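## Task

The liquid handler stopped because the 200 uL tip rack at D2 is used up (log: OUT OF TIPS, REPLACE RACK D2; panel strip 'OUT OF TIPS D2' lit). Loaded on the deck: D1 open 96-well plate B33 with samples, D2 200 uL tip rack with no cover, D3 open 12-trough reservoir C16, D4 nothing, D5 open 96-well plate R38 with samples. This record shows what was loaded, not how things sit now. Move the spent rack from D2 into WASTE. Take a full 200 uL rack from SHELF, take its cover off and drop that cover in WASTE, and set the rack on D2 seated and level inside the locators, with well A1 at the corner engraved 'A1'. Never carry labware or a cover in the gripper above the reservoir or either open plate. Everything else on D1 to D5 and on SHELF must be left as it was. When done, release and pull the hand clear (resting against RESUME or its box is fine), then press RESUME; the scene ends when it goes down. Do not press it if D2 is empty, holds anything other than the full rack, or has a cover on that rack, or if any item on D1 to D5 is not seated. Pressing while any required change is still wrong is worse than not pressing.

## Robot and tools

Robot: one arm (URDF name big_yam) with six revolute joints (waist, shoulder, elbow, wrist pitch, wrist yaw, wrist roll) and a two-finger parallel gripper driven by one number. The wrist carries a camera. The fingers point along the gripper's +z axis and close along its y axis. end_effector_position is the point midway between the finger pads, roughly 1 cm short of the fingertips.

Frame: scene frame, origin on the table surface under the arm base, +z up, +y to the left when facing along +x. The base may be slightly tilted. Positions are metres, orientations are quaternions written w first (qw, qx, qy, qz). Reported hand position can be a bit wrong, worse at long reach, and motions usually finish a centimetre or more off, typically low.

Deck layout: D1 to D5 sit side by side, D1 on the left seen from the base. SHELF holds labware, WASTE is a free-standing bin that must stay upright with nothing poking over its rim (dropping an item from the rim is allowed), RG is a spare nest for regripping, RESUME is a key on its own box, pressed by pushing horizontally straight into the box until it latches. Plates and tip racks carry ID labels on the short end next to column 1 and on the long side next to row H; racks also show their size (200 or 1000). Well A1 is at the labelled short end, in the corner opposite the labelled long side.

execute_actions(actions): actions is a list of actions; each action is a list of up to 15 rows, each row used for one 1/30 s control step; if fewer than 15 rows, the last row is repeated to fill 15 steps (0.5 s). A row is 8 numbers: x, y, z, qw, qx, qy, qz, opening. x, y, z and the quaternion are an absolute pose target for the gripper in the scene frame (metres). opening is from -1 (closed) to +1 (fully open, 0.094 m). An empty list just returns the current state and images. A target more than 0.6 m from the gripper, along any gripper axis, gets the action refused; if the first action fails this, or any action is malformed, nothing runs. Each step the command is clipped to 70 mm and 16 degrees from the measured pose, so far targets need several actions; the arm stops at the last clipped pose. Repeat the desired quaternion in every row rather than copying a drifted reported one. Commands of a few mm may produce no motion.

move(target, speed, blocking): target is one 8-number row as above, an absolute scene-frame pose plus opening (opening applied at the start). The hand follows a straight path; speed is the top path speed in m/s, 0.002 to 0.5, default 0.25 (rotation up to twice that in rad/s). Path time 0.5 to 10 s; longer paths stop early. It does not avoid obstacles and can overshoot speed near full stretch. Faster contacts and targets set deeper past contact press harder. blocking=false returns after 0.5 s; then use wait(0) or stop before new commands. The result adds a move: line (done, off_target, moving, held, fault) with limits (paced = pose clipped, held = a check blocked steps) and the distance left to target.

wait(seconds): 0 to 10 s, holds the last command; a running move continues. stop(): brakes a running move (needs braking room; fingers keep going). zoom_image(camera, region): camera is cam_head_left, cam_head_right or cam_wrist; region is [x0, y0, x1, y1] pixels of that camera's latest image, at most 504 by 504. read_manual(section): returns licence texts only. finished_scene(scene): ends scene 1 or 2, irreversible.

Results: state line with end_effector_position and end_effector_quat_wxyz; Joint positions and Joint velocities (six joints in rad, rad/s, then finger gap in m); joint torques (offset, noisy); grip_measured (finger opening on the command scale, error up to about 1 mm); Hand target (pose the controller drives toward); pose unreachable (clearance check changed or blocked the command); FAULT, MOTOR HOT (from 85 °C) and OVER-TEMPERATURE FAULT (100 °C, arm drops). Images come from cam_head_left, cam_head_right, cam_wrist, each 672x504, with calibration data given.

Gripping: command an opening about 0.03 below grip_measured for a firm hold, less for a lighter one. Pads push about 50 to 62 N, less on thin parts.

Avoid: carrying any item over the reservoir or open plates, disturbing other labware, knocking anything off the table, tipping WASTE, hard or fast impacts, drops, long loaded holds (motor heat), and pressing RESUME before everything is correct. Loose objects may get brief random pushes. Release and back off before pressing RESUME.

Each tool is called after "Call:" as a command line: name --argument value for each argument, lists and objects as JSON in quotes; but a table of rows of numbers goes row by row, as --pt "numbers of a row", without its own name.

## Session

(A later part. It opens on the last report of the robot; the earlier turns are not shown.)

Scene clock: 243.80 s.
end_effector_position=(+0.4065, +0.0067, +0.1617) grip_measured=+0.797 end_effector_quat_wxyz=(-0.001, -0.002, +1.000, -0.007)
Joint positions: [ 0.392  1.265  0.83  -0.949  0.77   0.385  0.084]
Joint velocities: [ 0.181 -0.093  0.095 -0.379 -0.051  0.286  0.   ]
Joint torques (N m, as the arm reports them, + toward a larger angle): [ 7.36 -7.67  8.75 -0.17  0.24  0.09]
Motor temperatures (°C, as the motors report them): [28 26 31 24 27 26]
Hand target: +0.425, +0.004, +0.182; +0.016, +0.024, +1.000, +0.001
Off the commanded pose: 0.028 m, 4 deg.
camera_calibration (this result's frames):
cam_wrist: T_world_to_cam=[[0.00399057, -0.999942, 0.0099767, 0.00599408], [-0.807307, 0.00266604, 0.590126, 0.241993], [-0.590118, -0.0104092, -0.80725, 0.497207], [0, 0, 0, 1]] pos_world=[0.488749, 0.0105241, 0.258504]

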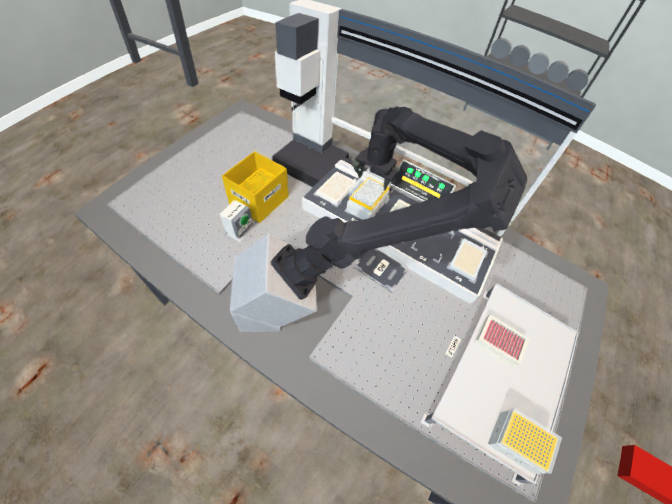

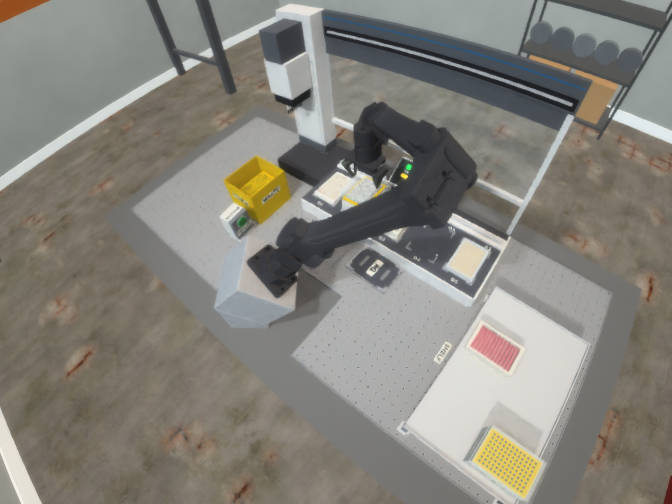

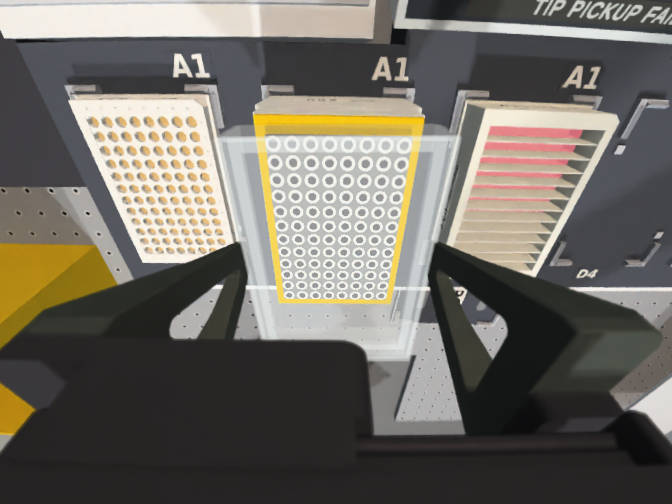

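Call:
move --target '[0.25,0.006,0.175,0,0,1,0,0.75]' --speed 0.18

Call:
move --target '[0.248,0.36,0.22,0,0,1,0,0.75]' --speed 0.2

Call:
move --target '[0.242,0.339,0.135,0,0,1,0,0.75]' --speed 0.1

Scene clock: 250.83 s.
end_effector_position=(+0.2543, +0.0061, +0.1775) grip_measured=+0.797 end_effector_quat_wxyz=(-0.000, -0.001, +1.000, -0.001)
Joint positions: [ 0.641  1.001  0.489 -1.105  0.779  0.729  0.084]
Joint velocities: [-0.005  0.005  0.002  0.012 -0.022 -0.022 -0.   ]
Joint torques (N m, as the arm reports them, + toward a larger angle): [ 3.84 -0.94  5.58 -0.34  0.23  0.12]
Motor temperatures (°C, as the motors report them): [28 26 31 24 27 26]
Hand target: +0.250, +0.005, +0.178; -0.000, -0.000, +1.000, -0.003
Off the commanded pose: 0.005 m, 0 deg.
move: done
camera_calibration (this result's frames):
cam_wrist: T_world_to_cam=[[0.00113226, -0.999998, -0.00138173, 0.00863558], [-0.808582, -0.00172852, 0.58838, 0.110411], [-0.588382, 0.000451042, -0.808583, 0.419883], [0, 0, 0, 1]] pos_world=[0.336318, 0.00863703, 0.274558]

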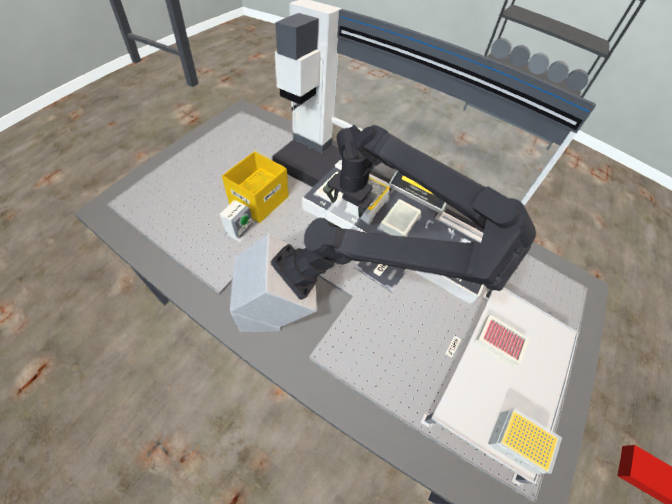

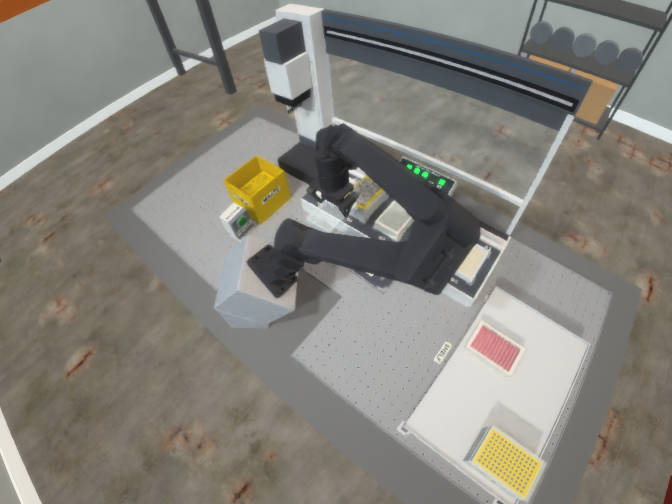

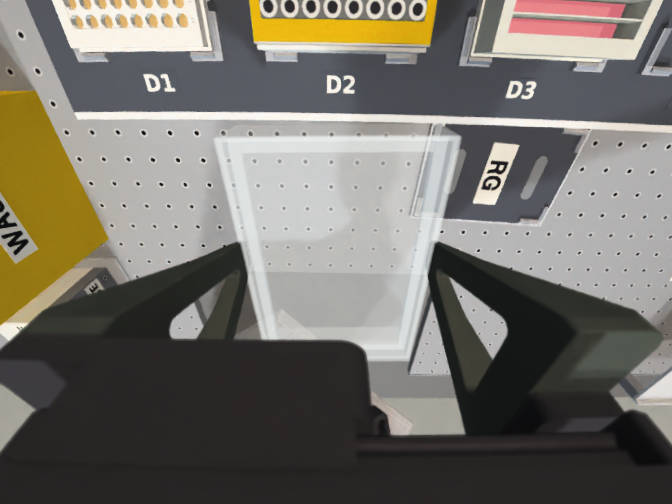

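Scene clock: 252.97 s.
end_effector_position=(+0.2452, +0.3435, +0.2077) grip_measured=+0.798 end_effector_quat_wxyz=(-0.000, -0.010, +1.000, -0.012)
Joint positions: [ 1.102  2.093  1.167 -1.12   0.667  1.323  0.084]
Joint velocities: [-0.015  0.005  0.007 -0.012  0.007  0.007 -0.001]
Joint torques (N m, as the arm reports them, + toward a larger angle): [ 11.2  -10.2    9.53  -0.36   0.07   0.12]
Motor temperatures (°C, as the motors report them): [28 26 31 24 27 26]
Hand target: +0.251, +0.357, +0.215; +0.001, +0.001, +1.000, -0.005
Off the commanded pose: 0.021 m, 2 deg.
move: off_target
camera_calibration (this result's frames):
cam_wrist: T_world_to_cam=[[0.0209387, -0.999575, 0.0202591, 0.336633], [-0.808514, -0.00500977, 0.588455, 0.0869987], [-0.588104, -0.0287013, -0.808276, 0.448636], [0, 0, 0, 1]] pos_world=[0.327136, 0.349803, 0.304607]

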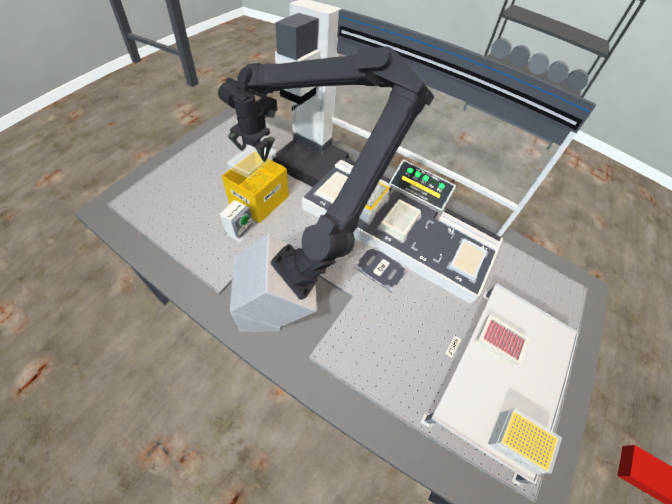

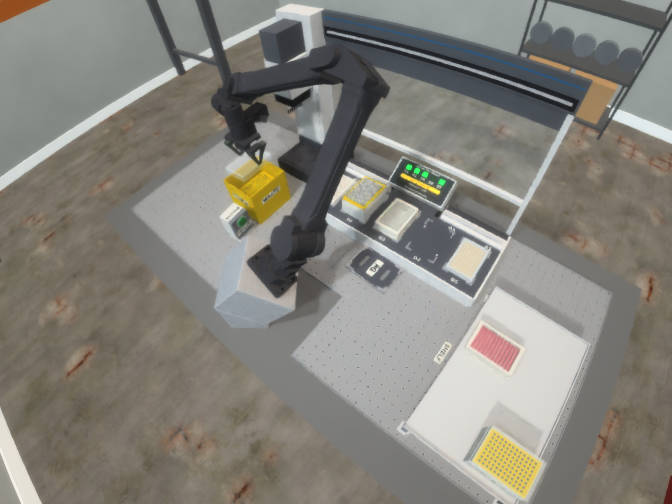

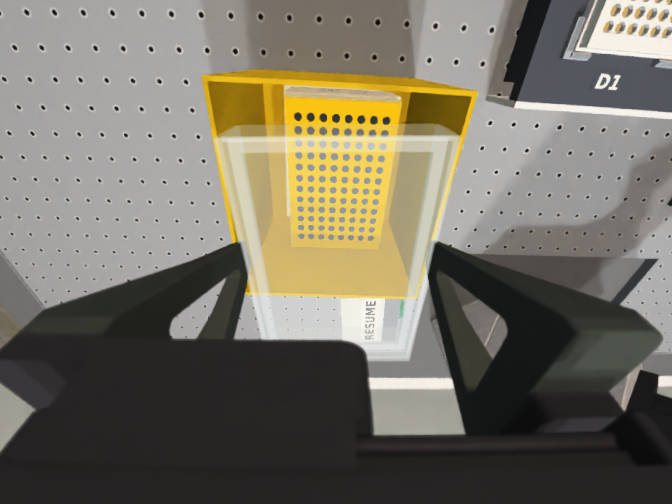

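Scene clock: 254.13 s.
end_effector_position=(+0.2460, +0.3438, +0.1519) grip_measured=+0.798 end_effector_quat_wxyz=(+0.006, +0.009, +1.000, +0.015)
Joint positions: [ 1.022  2.113  1.061 -0.864  0.696  1.223  0.084]
Joint velocities: [-0.024  0.005  0.002 -0.012 -0.081 -0.066  0.   ]
Joint torques (N m, as the arm reports them, + toward a larger angle): [ 9.38 -9.41  4.94  0.49  0.29 -0.16]
Motor temperatures (°C, as the motors report them): [28 26 31 24 27 26]
Hand target: +0.240, +0.337, +0.136; -0.001, -0.000, +1.000, +0.001
Off the commanded pose: 0.018 m, 2 deg.
move: off_target
camera_calibration (this result's frames):
cam_wrist: T_world_to_cam=[[-0.0172274, -0.999295, -0.0333578, 0.355398], [-0.816484, -0.00519673, 0.577344, 0.124174], [-0.577111, 0.0371823, -0.815819, 0.37982], [0, 0, 0, 1]] pos_world=[0.326707, 0.34167, 0.250029]

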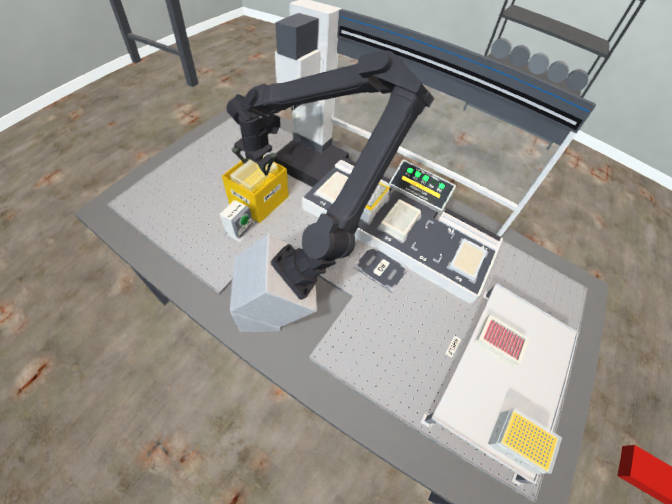

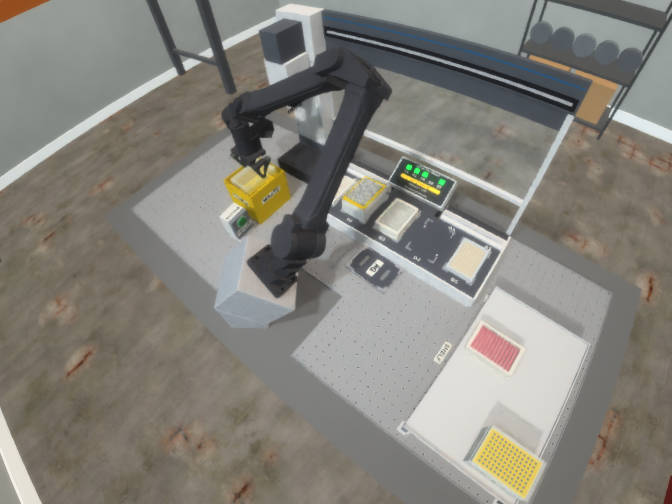

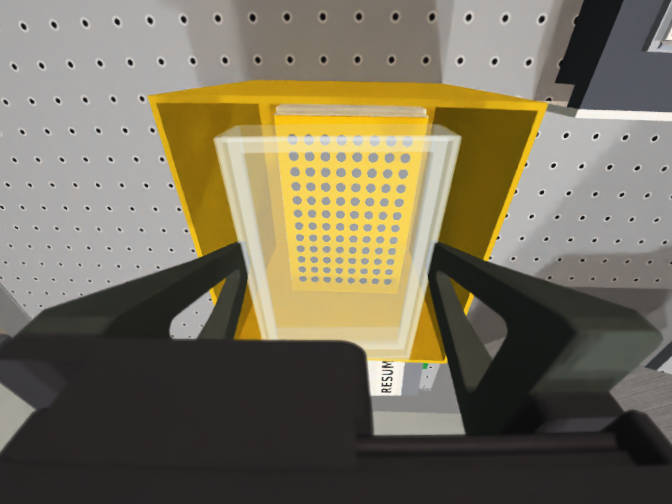

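Call:
move --target '[0.242,0.337,0.108,0,0,1,0,0.75]' --speed 0.08

Call:
execute_actions --actions '[[[0.242,0.337,0.108,0,0,1,0,1]]]'

Call:
move --target '[0.25,0.345,0.2,0,0,1,0,1]'

Call:
move --target '[0.12,0.23,0.17,0.242,-0.664,0.664,0.242,-1]' --speed 0.4

Scene clock: 265.87 s.
end_effector_position=(+0.2466, +0.3427, +0.1240) grip_measured=+0.798 end_effector_quat_wxyz=(+0.007, +0.008, +1.000, +0.013)
Joint positions: [ 0.98   2.146  1.037 -0.776  0.713  1.172  0.084]
Joint velocities: [-0.005  0.005  0.007  0.007  0.022  0.022 -0.001]
Joint torques (N m, as the arm reports them, + toward a larger angle): [ 9.68 -9.5   4.58  0.48  0.31 -0.15]
Motor temperatures (°C, as the motors report them): [28 26 31 24 27 26]
Hand target: +0.241, +0.336, +0.109; -0.000, -0.000, +1.000, +0.000
Off the commanded pose: 0.018 m, 2 deg.
move: off_target
camera_calibration (this result's frames):
cam_wrist: T_world_to_cam=[[-0.0163055, -0.999413, -0.0301204, 0.352831], [-0.817405, -0.00402502, 0.576049, 0.140837], [-0.575832, 0.0340133, -0.81686, 0.358365], [0, 0, 0, 1]] pos_world=[0.327232, 0.341002, 0.222232]

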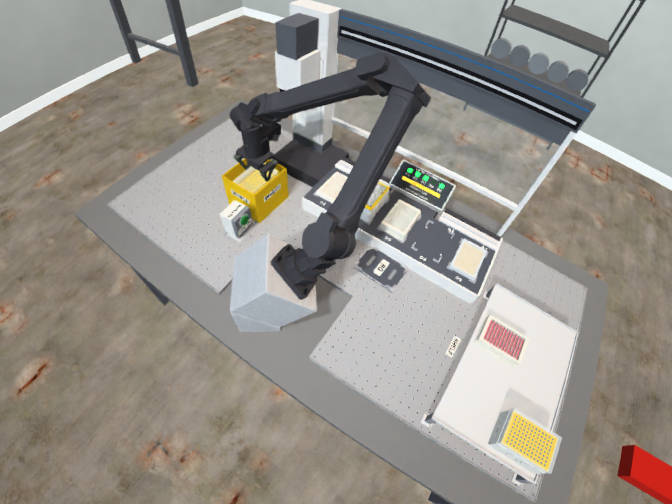

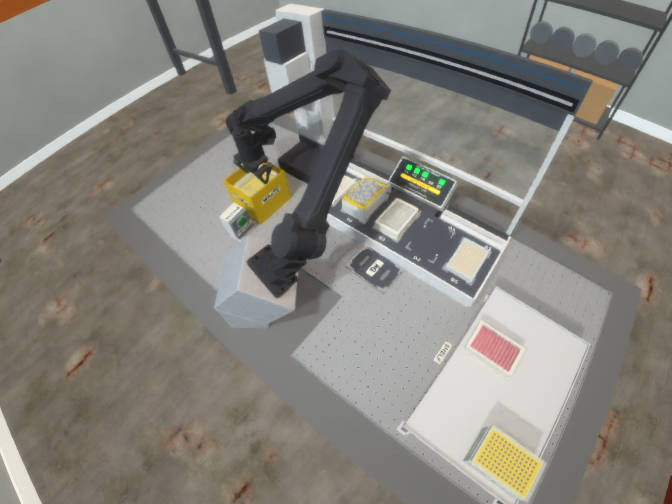

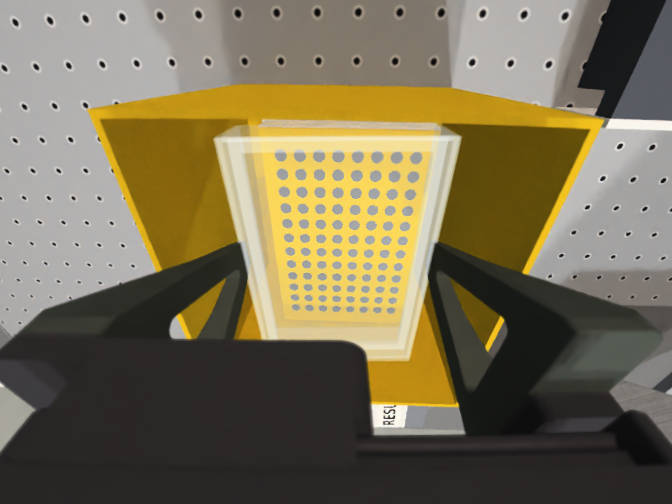

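Scene clock: 266.37 s.
end_effector_position=(+0.2468, +0.3427, +0.1240) grip_measured=+1.000 end_effector_quat_wxyz=(+0.008, +0.007, +1.000, +0.013)
Joint positions: [ 0.98   2.146  1.037 -0.776  0.713  1.17   0.094]
Joint velocities: [-0.005  0.005 -0.007 -0.012 -0.022 -0.051  0.   ]
Joint torques (N m, as the arm reports them, + toward a larger angle): [ 9.55 -9.63  4.75  0.41  0.32 -0.17]
Motor temperatures (°C, as the motors report them): [28 26 31 24 27 26]
Hand target: +0.241, +0.336, +0.109; -0.000, +0.000, +1.000, -0.000
Off the commanded pose: 0.018 m, 2 deg.
camera_calibration (this result's frames):
cam_wrist: T_world_to_cam=[[-0.0144006, -0.999452, -0.0297955, 0.352283], [-0.817827, -0.00537123, 0.575439, 0.141576], [-0.575284, 0.0326542, -0.817302, 0.358821], [0, 0, 0, 1]] pos_world=[0.327282, 0.341134, 0.222294]

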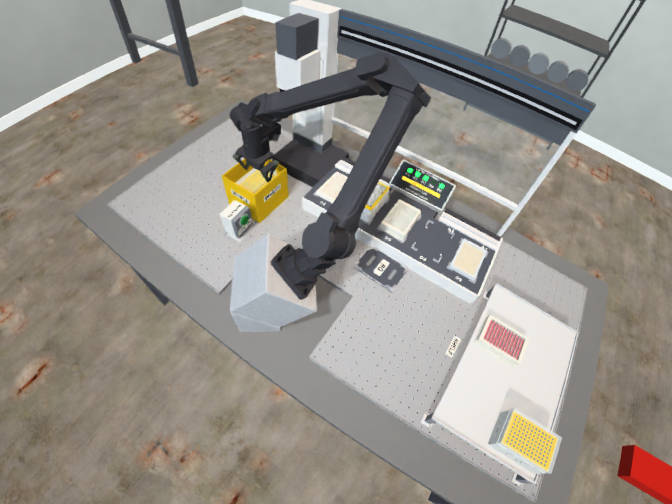

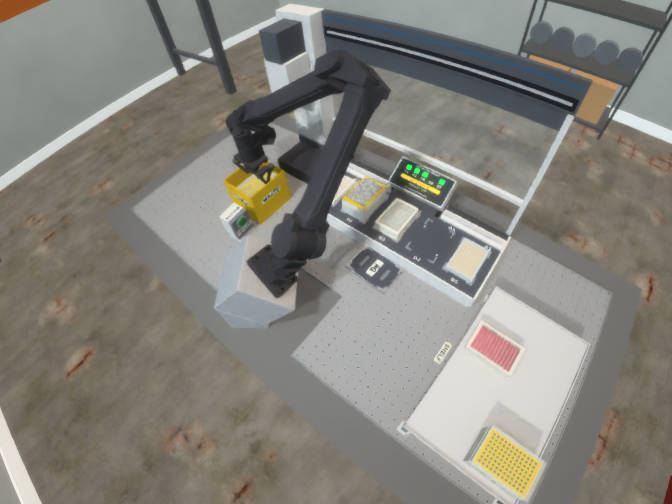

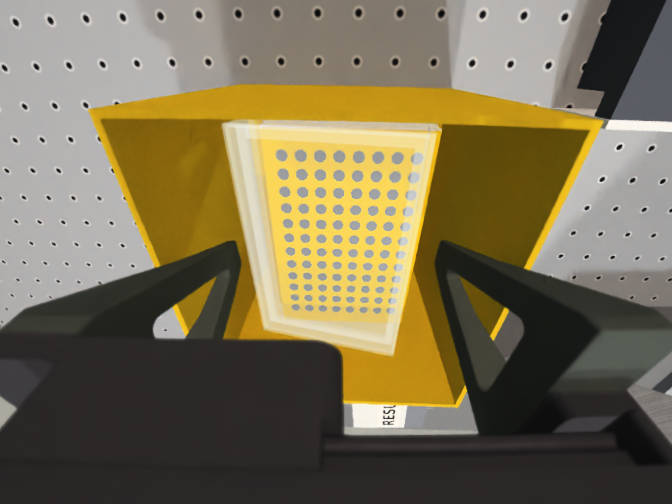

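Scene clock: 267.23 s.
end_effector_position=(+0.2427, +0.3380, +0.1942) grip_measured=+1.000 end_effector_quat_wxyz=(+0.001, -0.015, +1.000, -0.007)
Joint positions: [ 1.085  2.085  1.124 -1.06   0.675  1.287  0.094]
Joint velocities: [-0.015 -0.015  0.012  0.002 -0.007 -0.007  0.   ]
Joint torques (N m, as the arm reports them, + toward a larger angle): [ 10.45 -10.2    8.67  -0.42   0.12   0.13]
Motor temperatures (°C, as the motors report them): [28 26 31 24 27 26]
Hand target: +0.251, +0.346, +0.199; +0.001, +0.000, +1.000, -0.001
Off the commanded pose: 0.012 m, 2 deg.
move: off_target
camera_calibration (this result's frames):
cam_wrist: T_world_to_cam=[[0.0296607, -0.99951, 0.0100243, 0.331258], [-0.809758, -0.0181478, 0.586483, 0.0980217], [-0.586014, -0.0255127, -0.809899, 0.434925], [0, 0, 0, 1]] pos_world=[0.324421, 0.34397, 0.291437]

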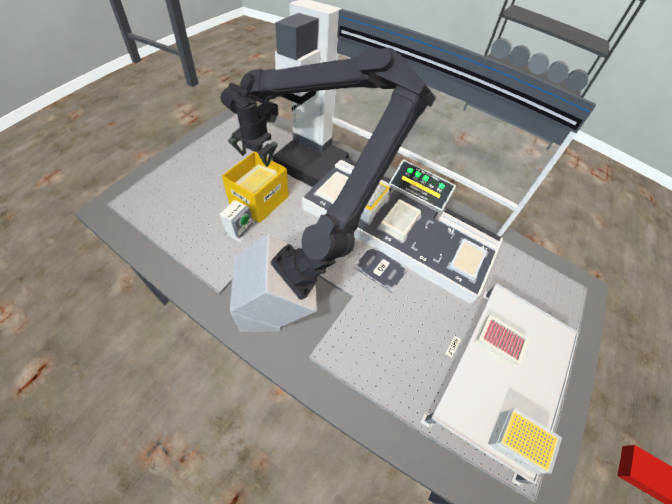

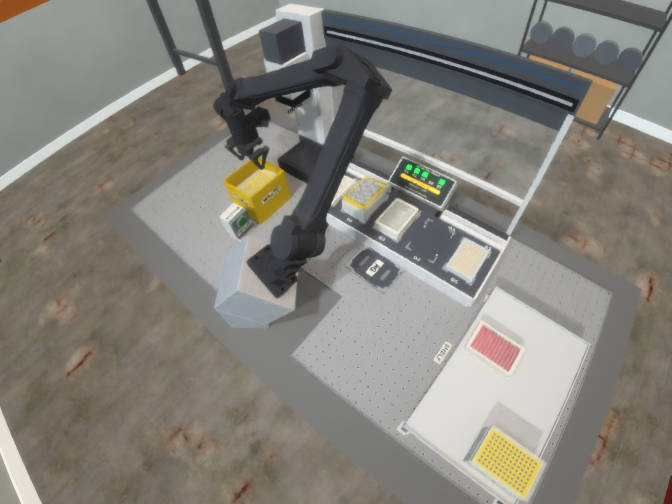

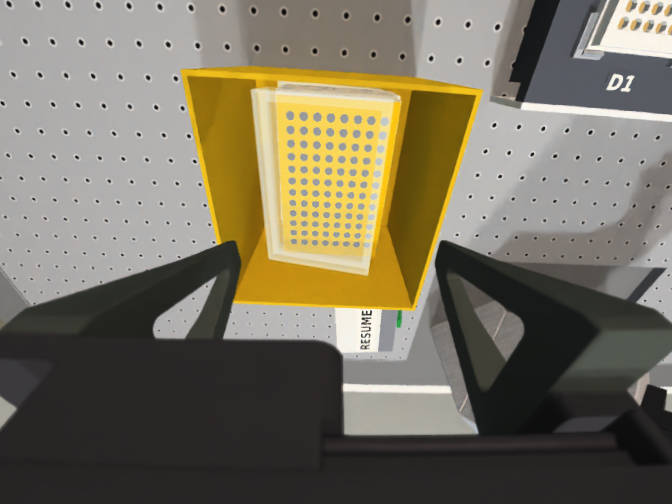

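Scene clock: 270.03 s.
end_effector_position=(+0.1188, +0.2343, +0.1774) grip_measured=-0.986 end_effector_quat_wxyz=(-0.238, +0.667, -0.661, -0.247)
Joint positions: [ 1.145  1.529  0.245 -0.026  0.354 -0.573  0.001]
Joint velocities: [-0.024 -0.015 -0.051  0.017  0.051 -0.051 -0.   ]
Joint torques (N m, as the arm reports them, + toward a larger angle): [ 3.   -2.62  5.27  1.67 -0.42 -0.16]
Motor temperatures (°C, as the motors report them): [28 26 31 24 27 26]
Hand target: +0.119, +0.230, +0.174; -0.239, +0.666, -0.662, -0.246
Off the commanded pose: 0.009 m, 1 deg.
move: done
camera_calibration (this result's frames):
cam_wrist: T_world_to_cam=[[0.999842, 0.0137896, -0.0111854, -0.117502], [0.012951, -0.99733, -0.0718698, 0.254158], [-0.0121466, 0.0717136, -0.997351, 0.288329], [0, 0, 0, 1]] pos_world=[0.117694, 0.234422, 0.304518]

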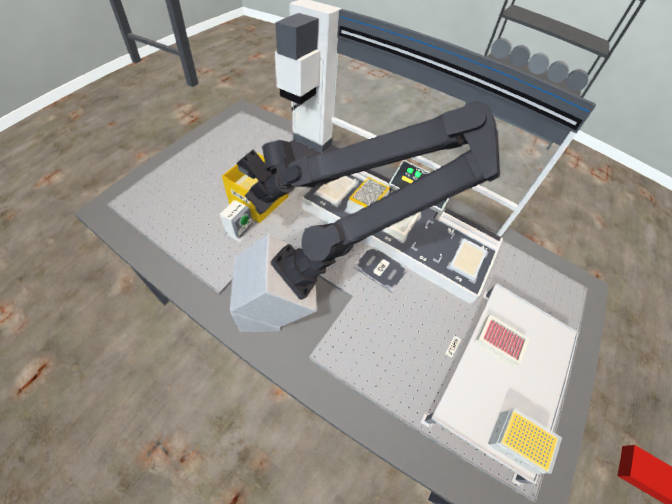

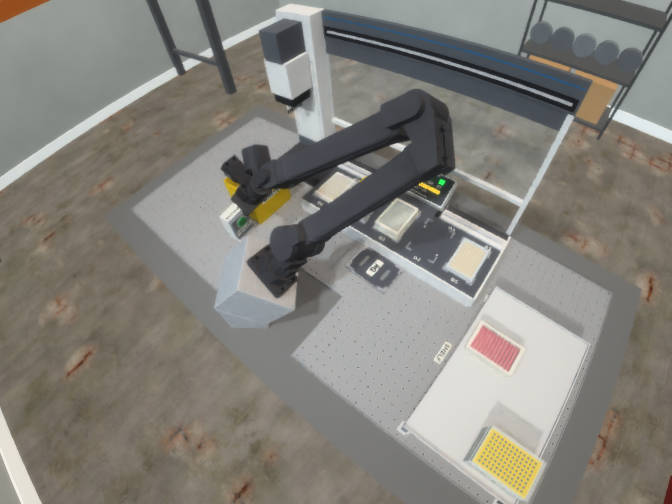

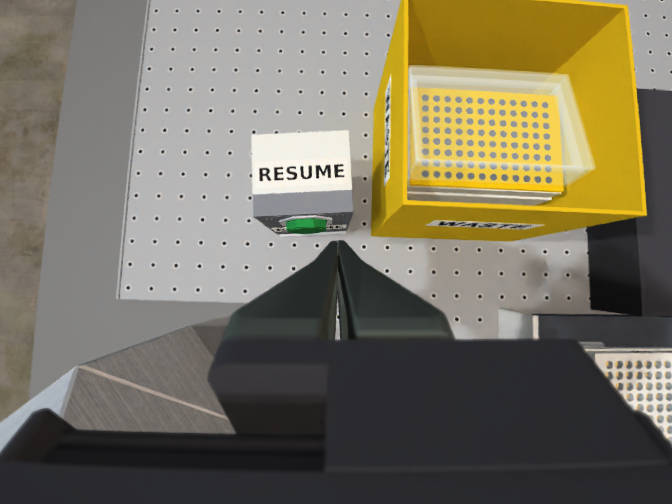

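Call:
move --target '[0.093,0.232,0.085,0.171,-0.813,0.469,0.296,-1]' --speed 0.2

Call:
zoom_image --camera "cam_head_left" --region '[200, 160, 320, 260]'

Scene clock: 279.83 s.
end_effector_position=(+0.0840, +0.2244, +0.0916) grip_measured=-0.986 end_effector_quat_wxyz=(-0.166, +0.815, -0.469, -0.298)
Joint positions: [ 0.802  1.862  0.277  0.075  0.101 -1.263  0.001]
Joint velocities: [-0.015  0.015 -0.027 -0.012  0.007 -0.066  0.001]
Joint torques (N m, as the arm reports them, + toward a larger angle): [ 4.64 -3.21  3.32  0.81 -0.67 -0.16]
Motor temperatures (°C, as the motors report them): [28 26 31 24 27 26]
Hand target: +0.091, +0.230, +0.089; -0.171, +0.813, -0.471, -0.297
Off the commanded pose: 0.013 m, 1 deg.
move: off_target
camera_calibration (this result's frames):
cam_wrist: T_world_to_cam=[[0.861582, 0.507504, -0.0107425, -0.182736], [0.505755, -0.86004, -0.067406, 0.16595], [-0.0434478, 0.0526428, -0.997668, 0.209941], [0, 0, 0, 1]] pos_world=[0.0826332, 0.224411, 0.218675]

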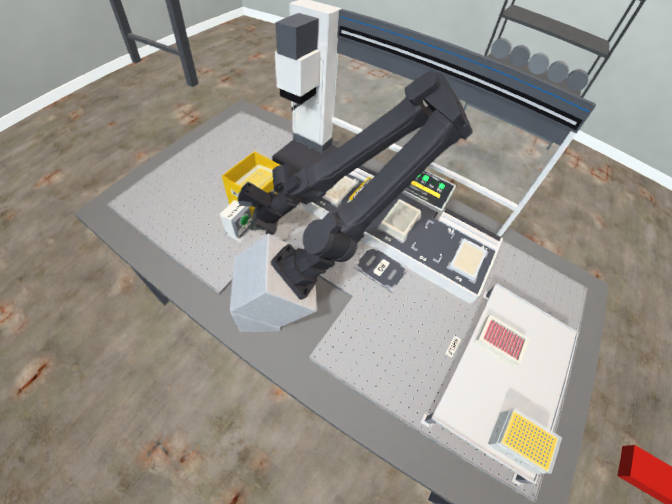

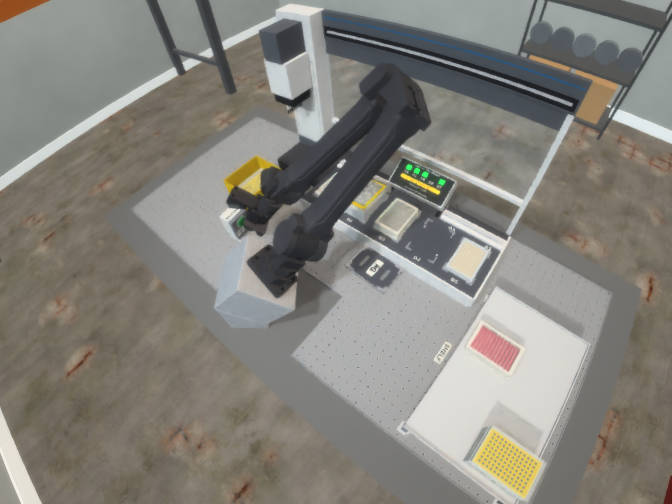

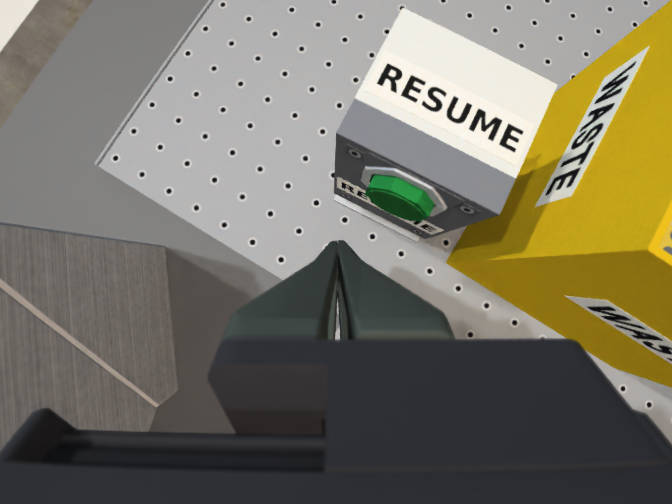

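Region (200, 160, 320, 260) of cam_head_left's 672x504 image, scaled by 4.200, with more detail than that image has.

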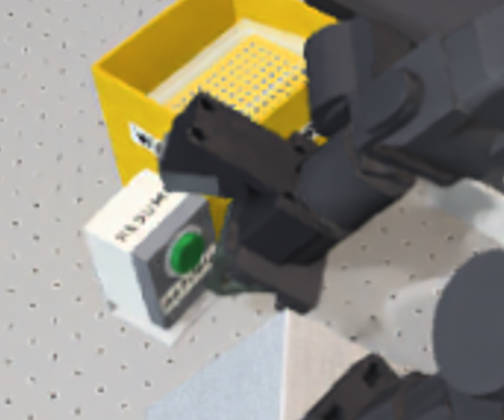

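Call:
move --target '[0.107,0.252,0.077,0.171,-0.813,0.469,0.296,-1]' --speed 0.06

Scene clock: 286.60 s.
end_effector_position=(+0.1022, +0.2476, +0.0815) grip_measured=-0.986 end_effector_quat_wxyz=(-0.170, +0.815, -0.468, -0.296)
Joint positions: [ 0.767  1.928  0.352  0.077  0.099 -1.304  0.001]
Joint velocities: [-0.005 -0.015 -0.002  0.012  0.007 -0.037 -0.001]
Joint torques (N m, as the arm reports them, + toward a larger angle): [ 5.62 -3.65  2.98  0.75 -0.68 -0.15]
Motor temperatures (°C, as the motors report them): [28 26 30 24 27 26]
Hand target: +0.107, +0.252, +0.077; -0.171, +0.814, -0.470, -0.297
Off the commanded pose: 0.008 m, 0 deg.
move: done
camera_calibration (this result's frames):
cam_wrist: T_world_to_cam=[[0.862116, 0.506707, -0.00200184, -0.210807], [0.505378, -0.860128, -0.0690913, 0.176216], [-0.0367309, 0.058553, -0.997608, 0.197307], [0, 0, 0, 1]] pos_world=[0.0999322, 0.246833, 0.208588]

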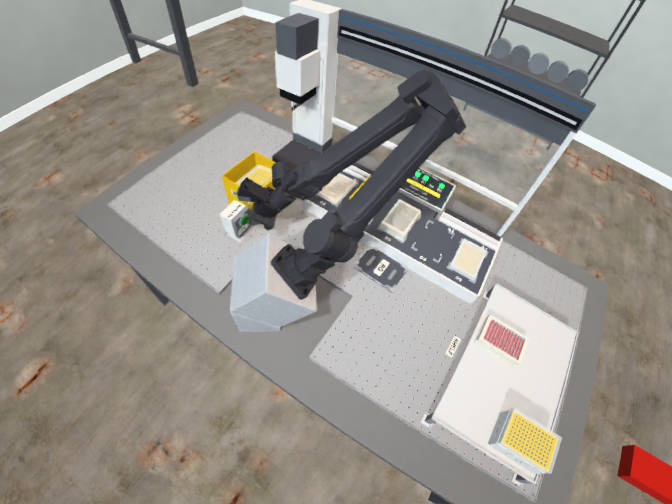

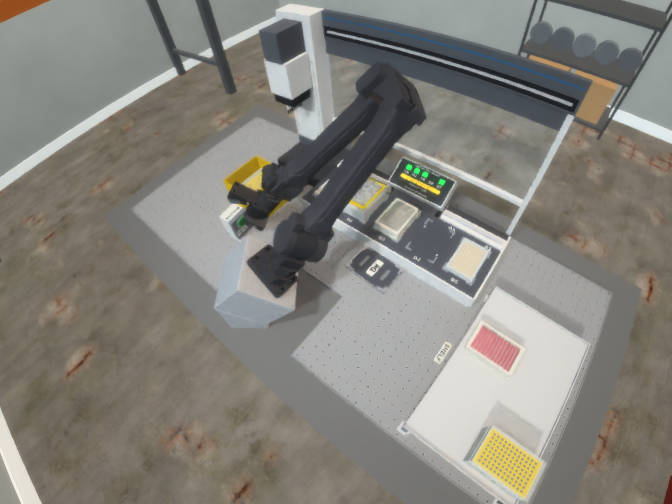

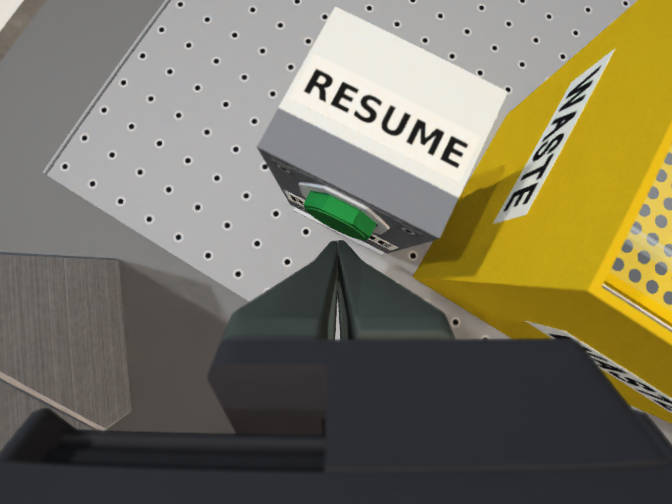

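Call:
move --target '[0.1,0.275,0.078,0.171,-0.813,0.469,0.296,-1]' --speed 0.03

Scene clock: 292.20 s.
end_effector_position=(+0.0879, +0.2511, +0.0742) grip_measured=-0.986 end_effector_quat_wxyz=(-0.150, +0.821, -0.464, -0.297)
Joint positions: [ 0.795  1.993  0.368  0.081  0.11  -1.27   0.001]
Joint velocities: [-0.005 -0.005  0.002 -0.017 -0.022 -0.022 -0.001]
Joint torques (N m, as the arm reports them, + toward a larger angle): [ 8.02 -4.49  4.66  1.13 -0.93  0.12]
Motor temperatures (°C, as the motors report them): [28 26 30 24 27 26]
Hand target: +0.101, +0.274, +0.079; -0.171, +0.814, -0.469, -0.296
Off the commanded pose: 0.027 m, 3 deg.
move: off_target
camera_calibration (this result's frames):
cam_wrist: T_world_to_cam=[[0.849411, 0.526749, -0.0321826, -0.201996], [0.525046, -0.84966, -0.0490359, 0.180079], [-0.0531739, 0.0247543, -0.998278, 0.199299], [0, 0, 0, 1]] pos_world=[0.0876259, 0.254474, 0.201286]

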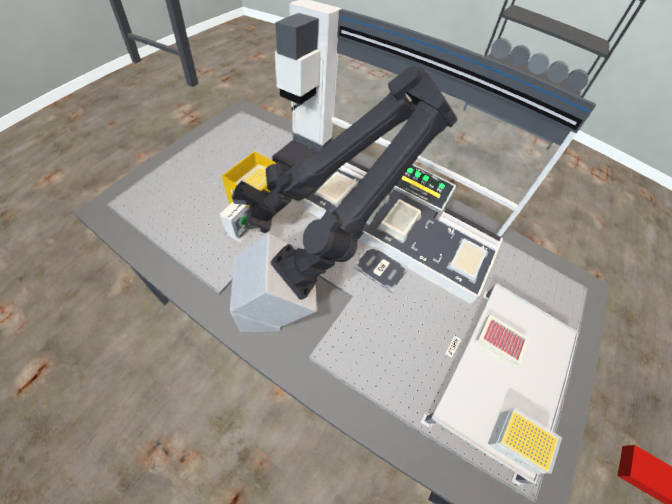

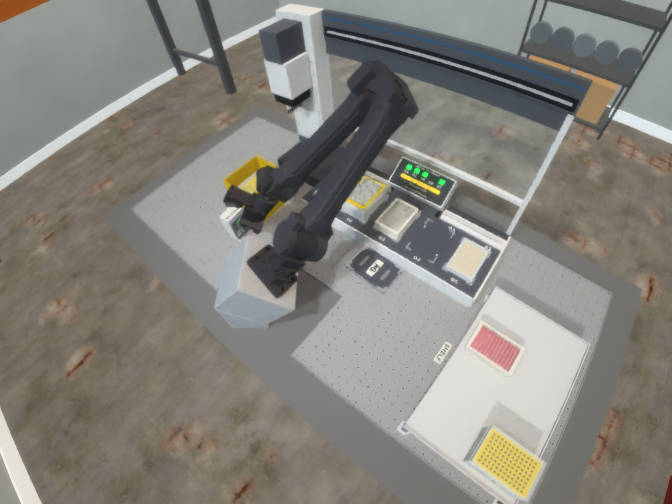

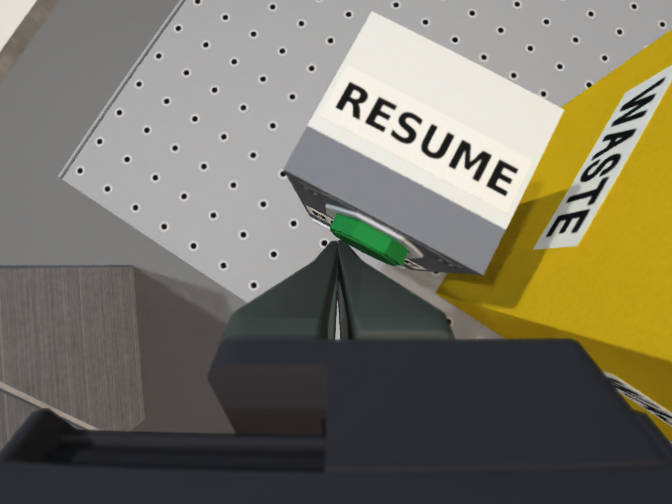

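Call:
execute_actions --actions '[[[0.103,0.276,0.08,0.171,-0.813,0.469,0.296,-1],[0.106,0.277,0.082,0.171,-0.813,0.469,0.296,-1],[0.109,0.279,0.084,0.171,-0.813,0.469,0.296,-1],[0.112,0.281,0.086,0.171,-0.813,0.469,0.296,-1],[0.114,0.283,0.088,0.171,-0.813,0.469,0.296,-1],[0.116,0.285,0.089,0.171,-0.813,0.469,0.296,-1],[0.117,0.287,0.09,0.171,-0.813,0.469,0.296,-1],[0.118,0.289,0.09,0.171,-0.813,0.469,0.296,-1],[0.118,0.291,0.09,0.171,-0.813,0.469,0.296,-1],[0.118,0.293,0.09,0.171,-0.813,0.469,0.296,-1]]]'

Scene clock: 302.43 s.
end_effector_position=(+0.0884, +0.2527, +0.0750) grip_measured=-0.986 end_effector_quat_wxyz=(-0.126, +0.828, -0.457, -0.299)
Joint positions: [ 0.804  1.992  0.406 -0.01   0.115 -1.258  0.001]
Joint velocities: [-0.015 -0.015  0.007 -0.012  0.022  0.007 -0.001]
Joint torques (N m, as the arm reports them, + toward a larger angle): [ 8.89 -7.27  6.7   1.02 -1.23  0.13]
Motor temperatures (°C, as the motors report them): [28 26 30 24 27 26]
Hand target: +0.119, +0.290, +0.091; -0.171, +0.814, -0.469, -0.297
Off the commanded pose: 0.052 m, 6 deg.
camera_calibration (this result's frames):
cam_wrist: T_world_to_cam=[[0.831267, 0.551697, -0.0680121, -0.205276], [0.551054, -0.833945, -0.0295788, 0.173511], [-0.0730369, -0.0128905, -0.997246, 0.21123], [0, 0, 0, 1]] pos_world=[0.0904528, 0.260671, 0.201819]

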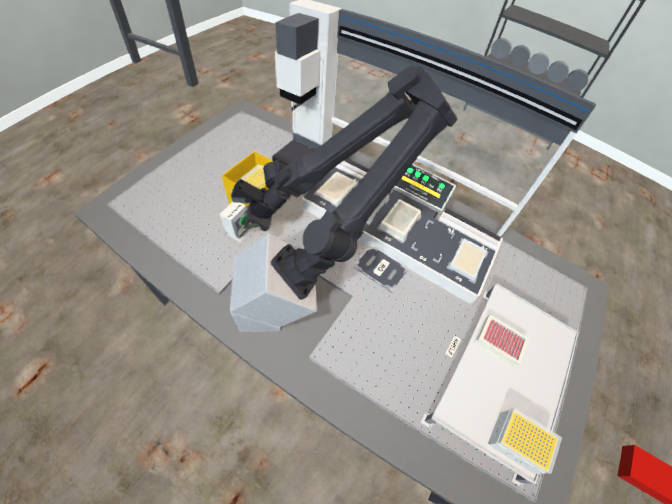

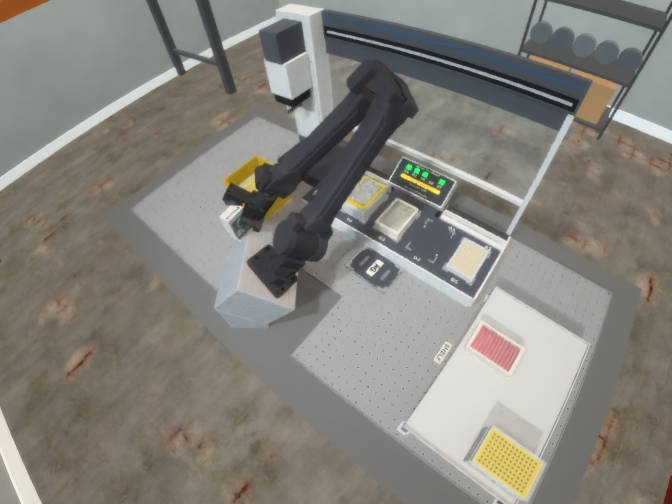

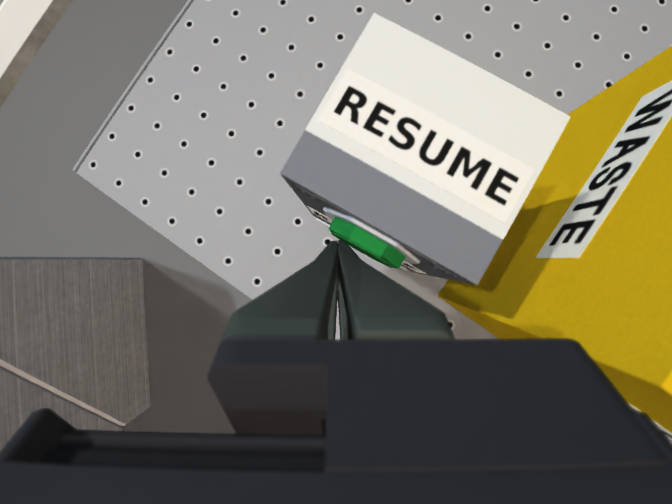

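Call:
execute_actions --actions '[[[0.118,0.297,0.09,0.18,-0.81,0.47,0.3,-1],[0.118,0.301,0.09,0.19,-0.808,0.468,0.305,-1],[0.118,0.305,0.09,0.2,-0.805,0.465,0.31,-1],[0.118,0.309,0.09,0.21,-0.802,0.462,0.315,-1],[0.118,0.313,0.09,0.22,-0.8,0.458,0.32,-1],[0.118,0.318,0.09,0.22,-0.8,0.458,0.32,-1]]]'

Scene clock: 307.73 s.
end_effector_position=(+0.0880, +0.2566, +0.0772) grip_measured=-0.987 end_effector_quat_wxyz=(-0.133, +0.825, -0.456, -0.307)
Joint positions: [ 0.804  1.994  0.406  0.003  0.095 -1.261  0.001]
Joint velocities: [-0.015 -0.005 -0.007 -0.022 -0.037  0.022  0.001]
Joint torques (N m, as the arm reports them, + toward a larger angle): [ 7.85 -6.24  6.2   3.28 -2.34 -0.15]
Motor temperatures (°C, as the motors report them): [28 26 30 24 28 26]
camera_calibration (this result's frames):
cam_wrist: T_world_to_cam=[[0.832592, 0.550273, -0.0631689, -0.206994], [0.547859, -0.834938, -0.0522418, 0.179355], [-0.0814893, 0.00888847, -0.996635, 0.208594], [0, 0, 0, 1]] pos_world=[0.0910783, 0.261799, 0.204186]
The task's run has ended: the event that ends the task has happened. This ends this scene only. If you have not yet called finished_scene for this scene, call it to go on to the next scene.

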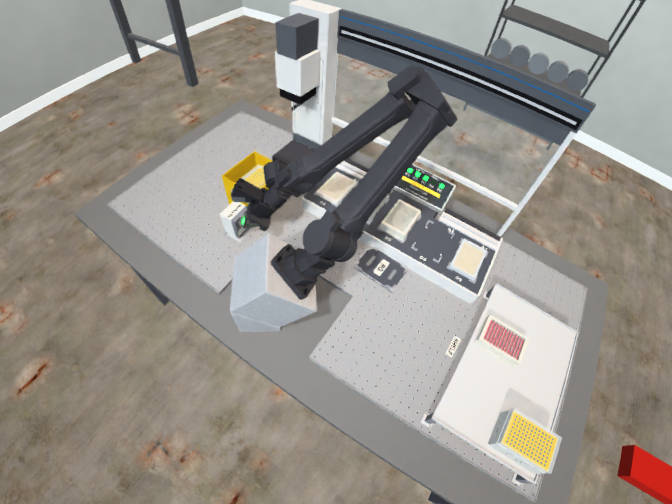

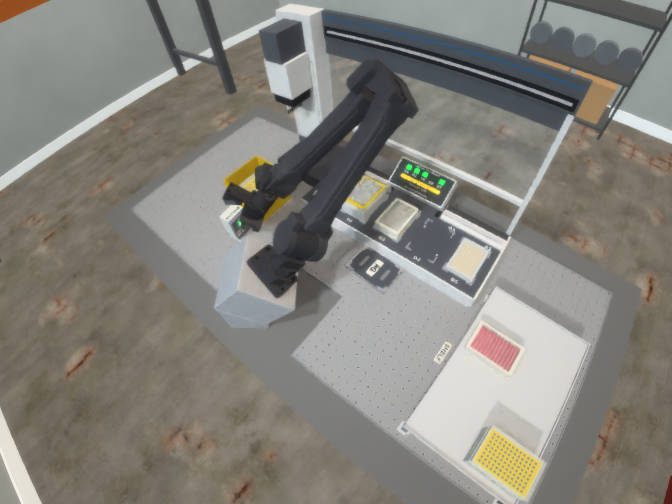

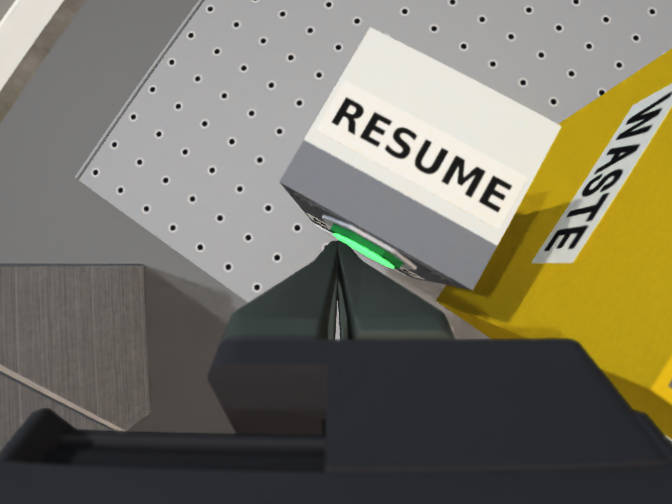

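Call:
finished_scene --scene 1

The scene is finished: the task was done.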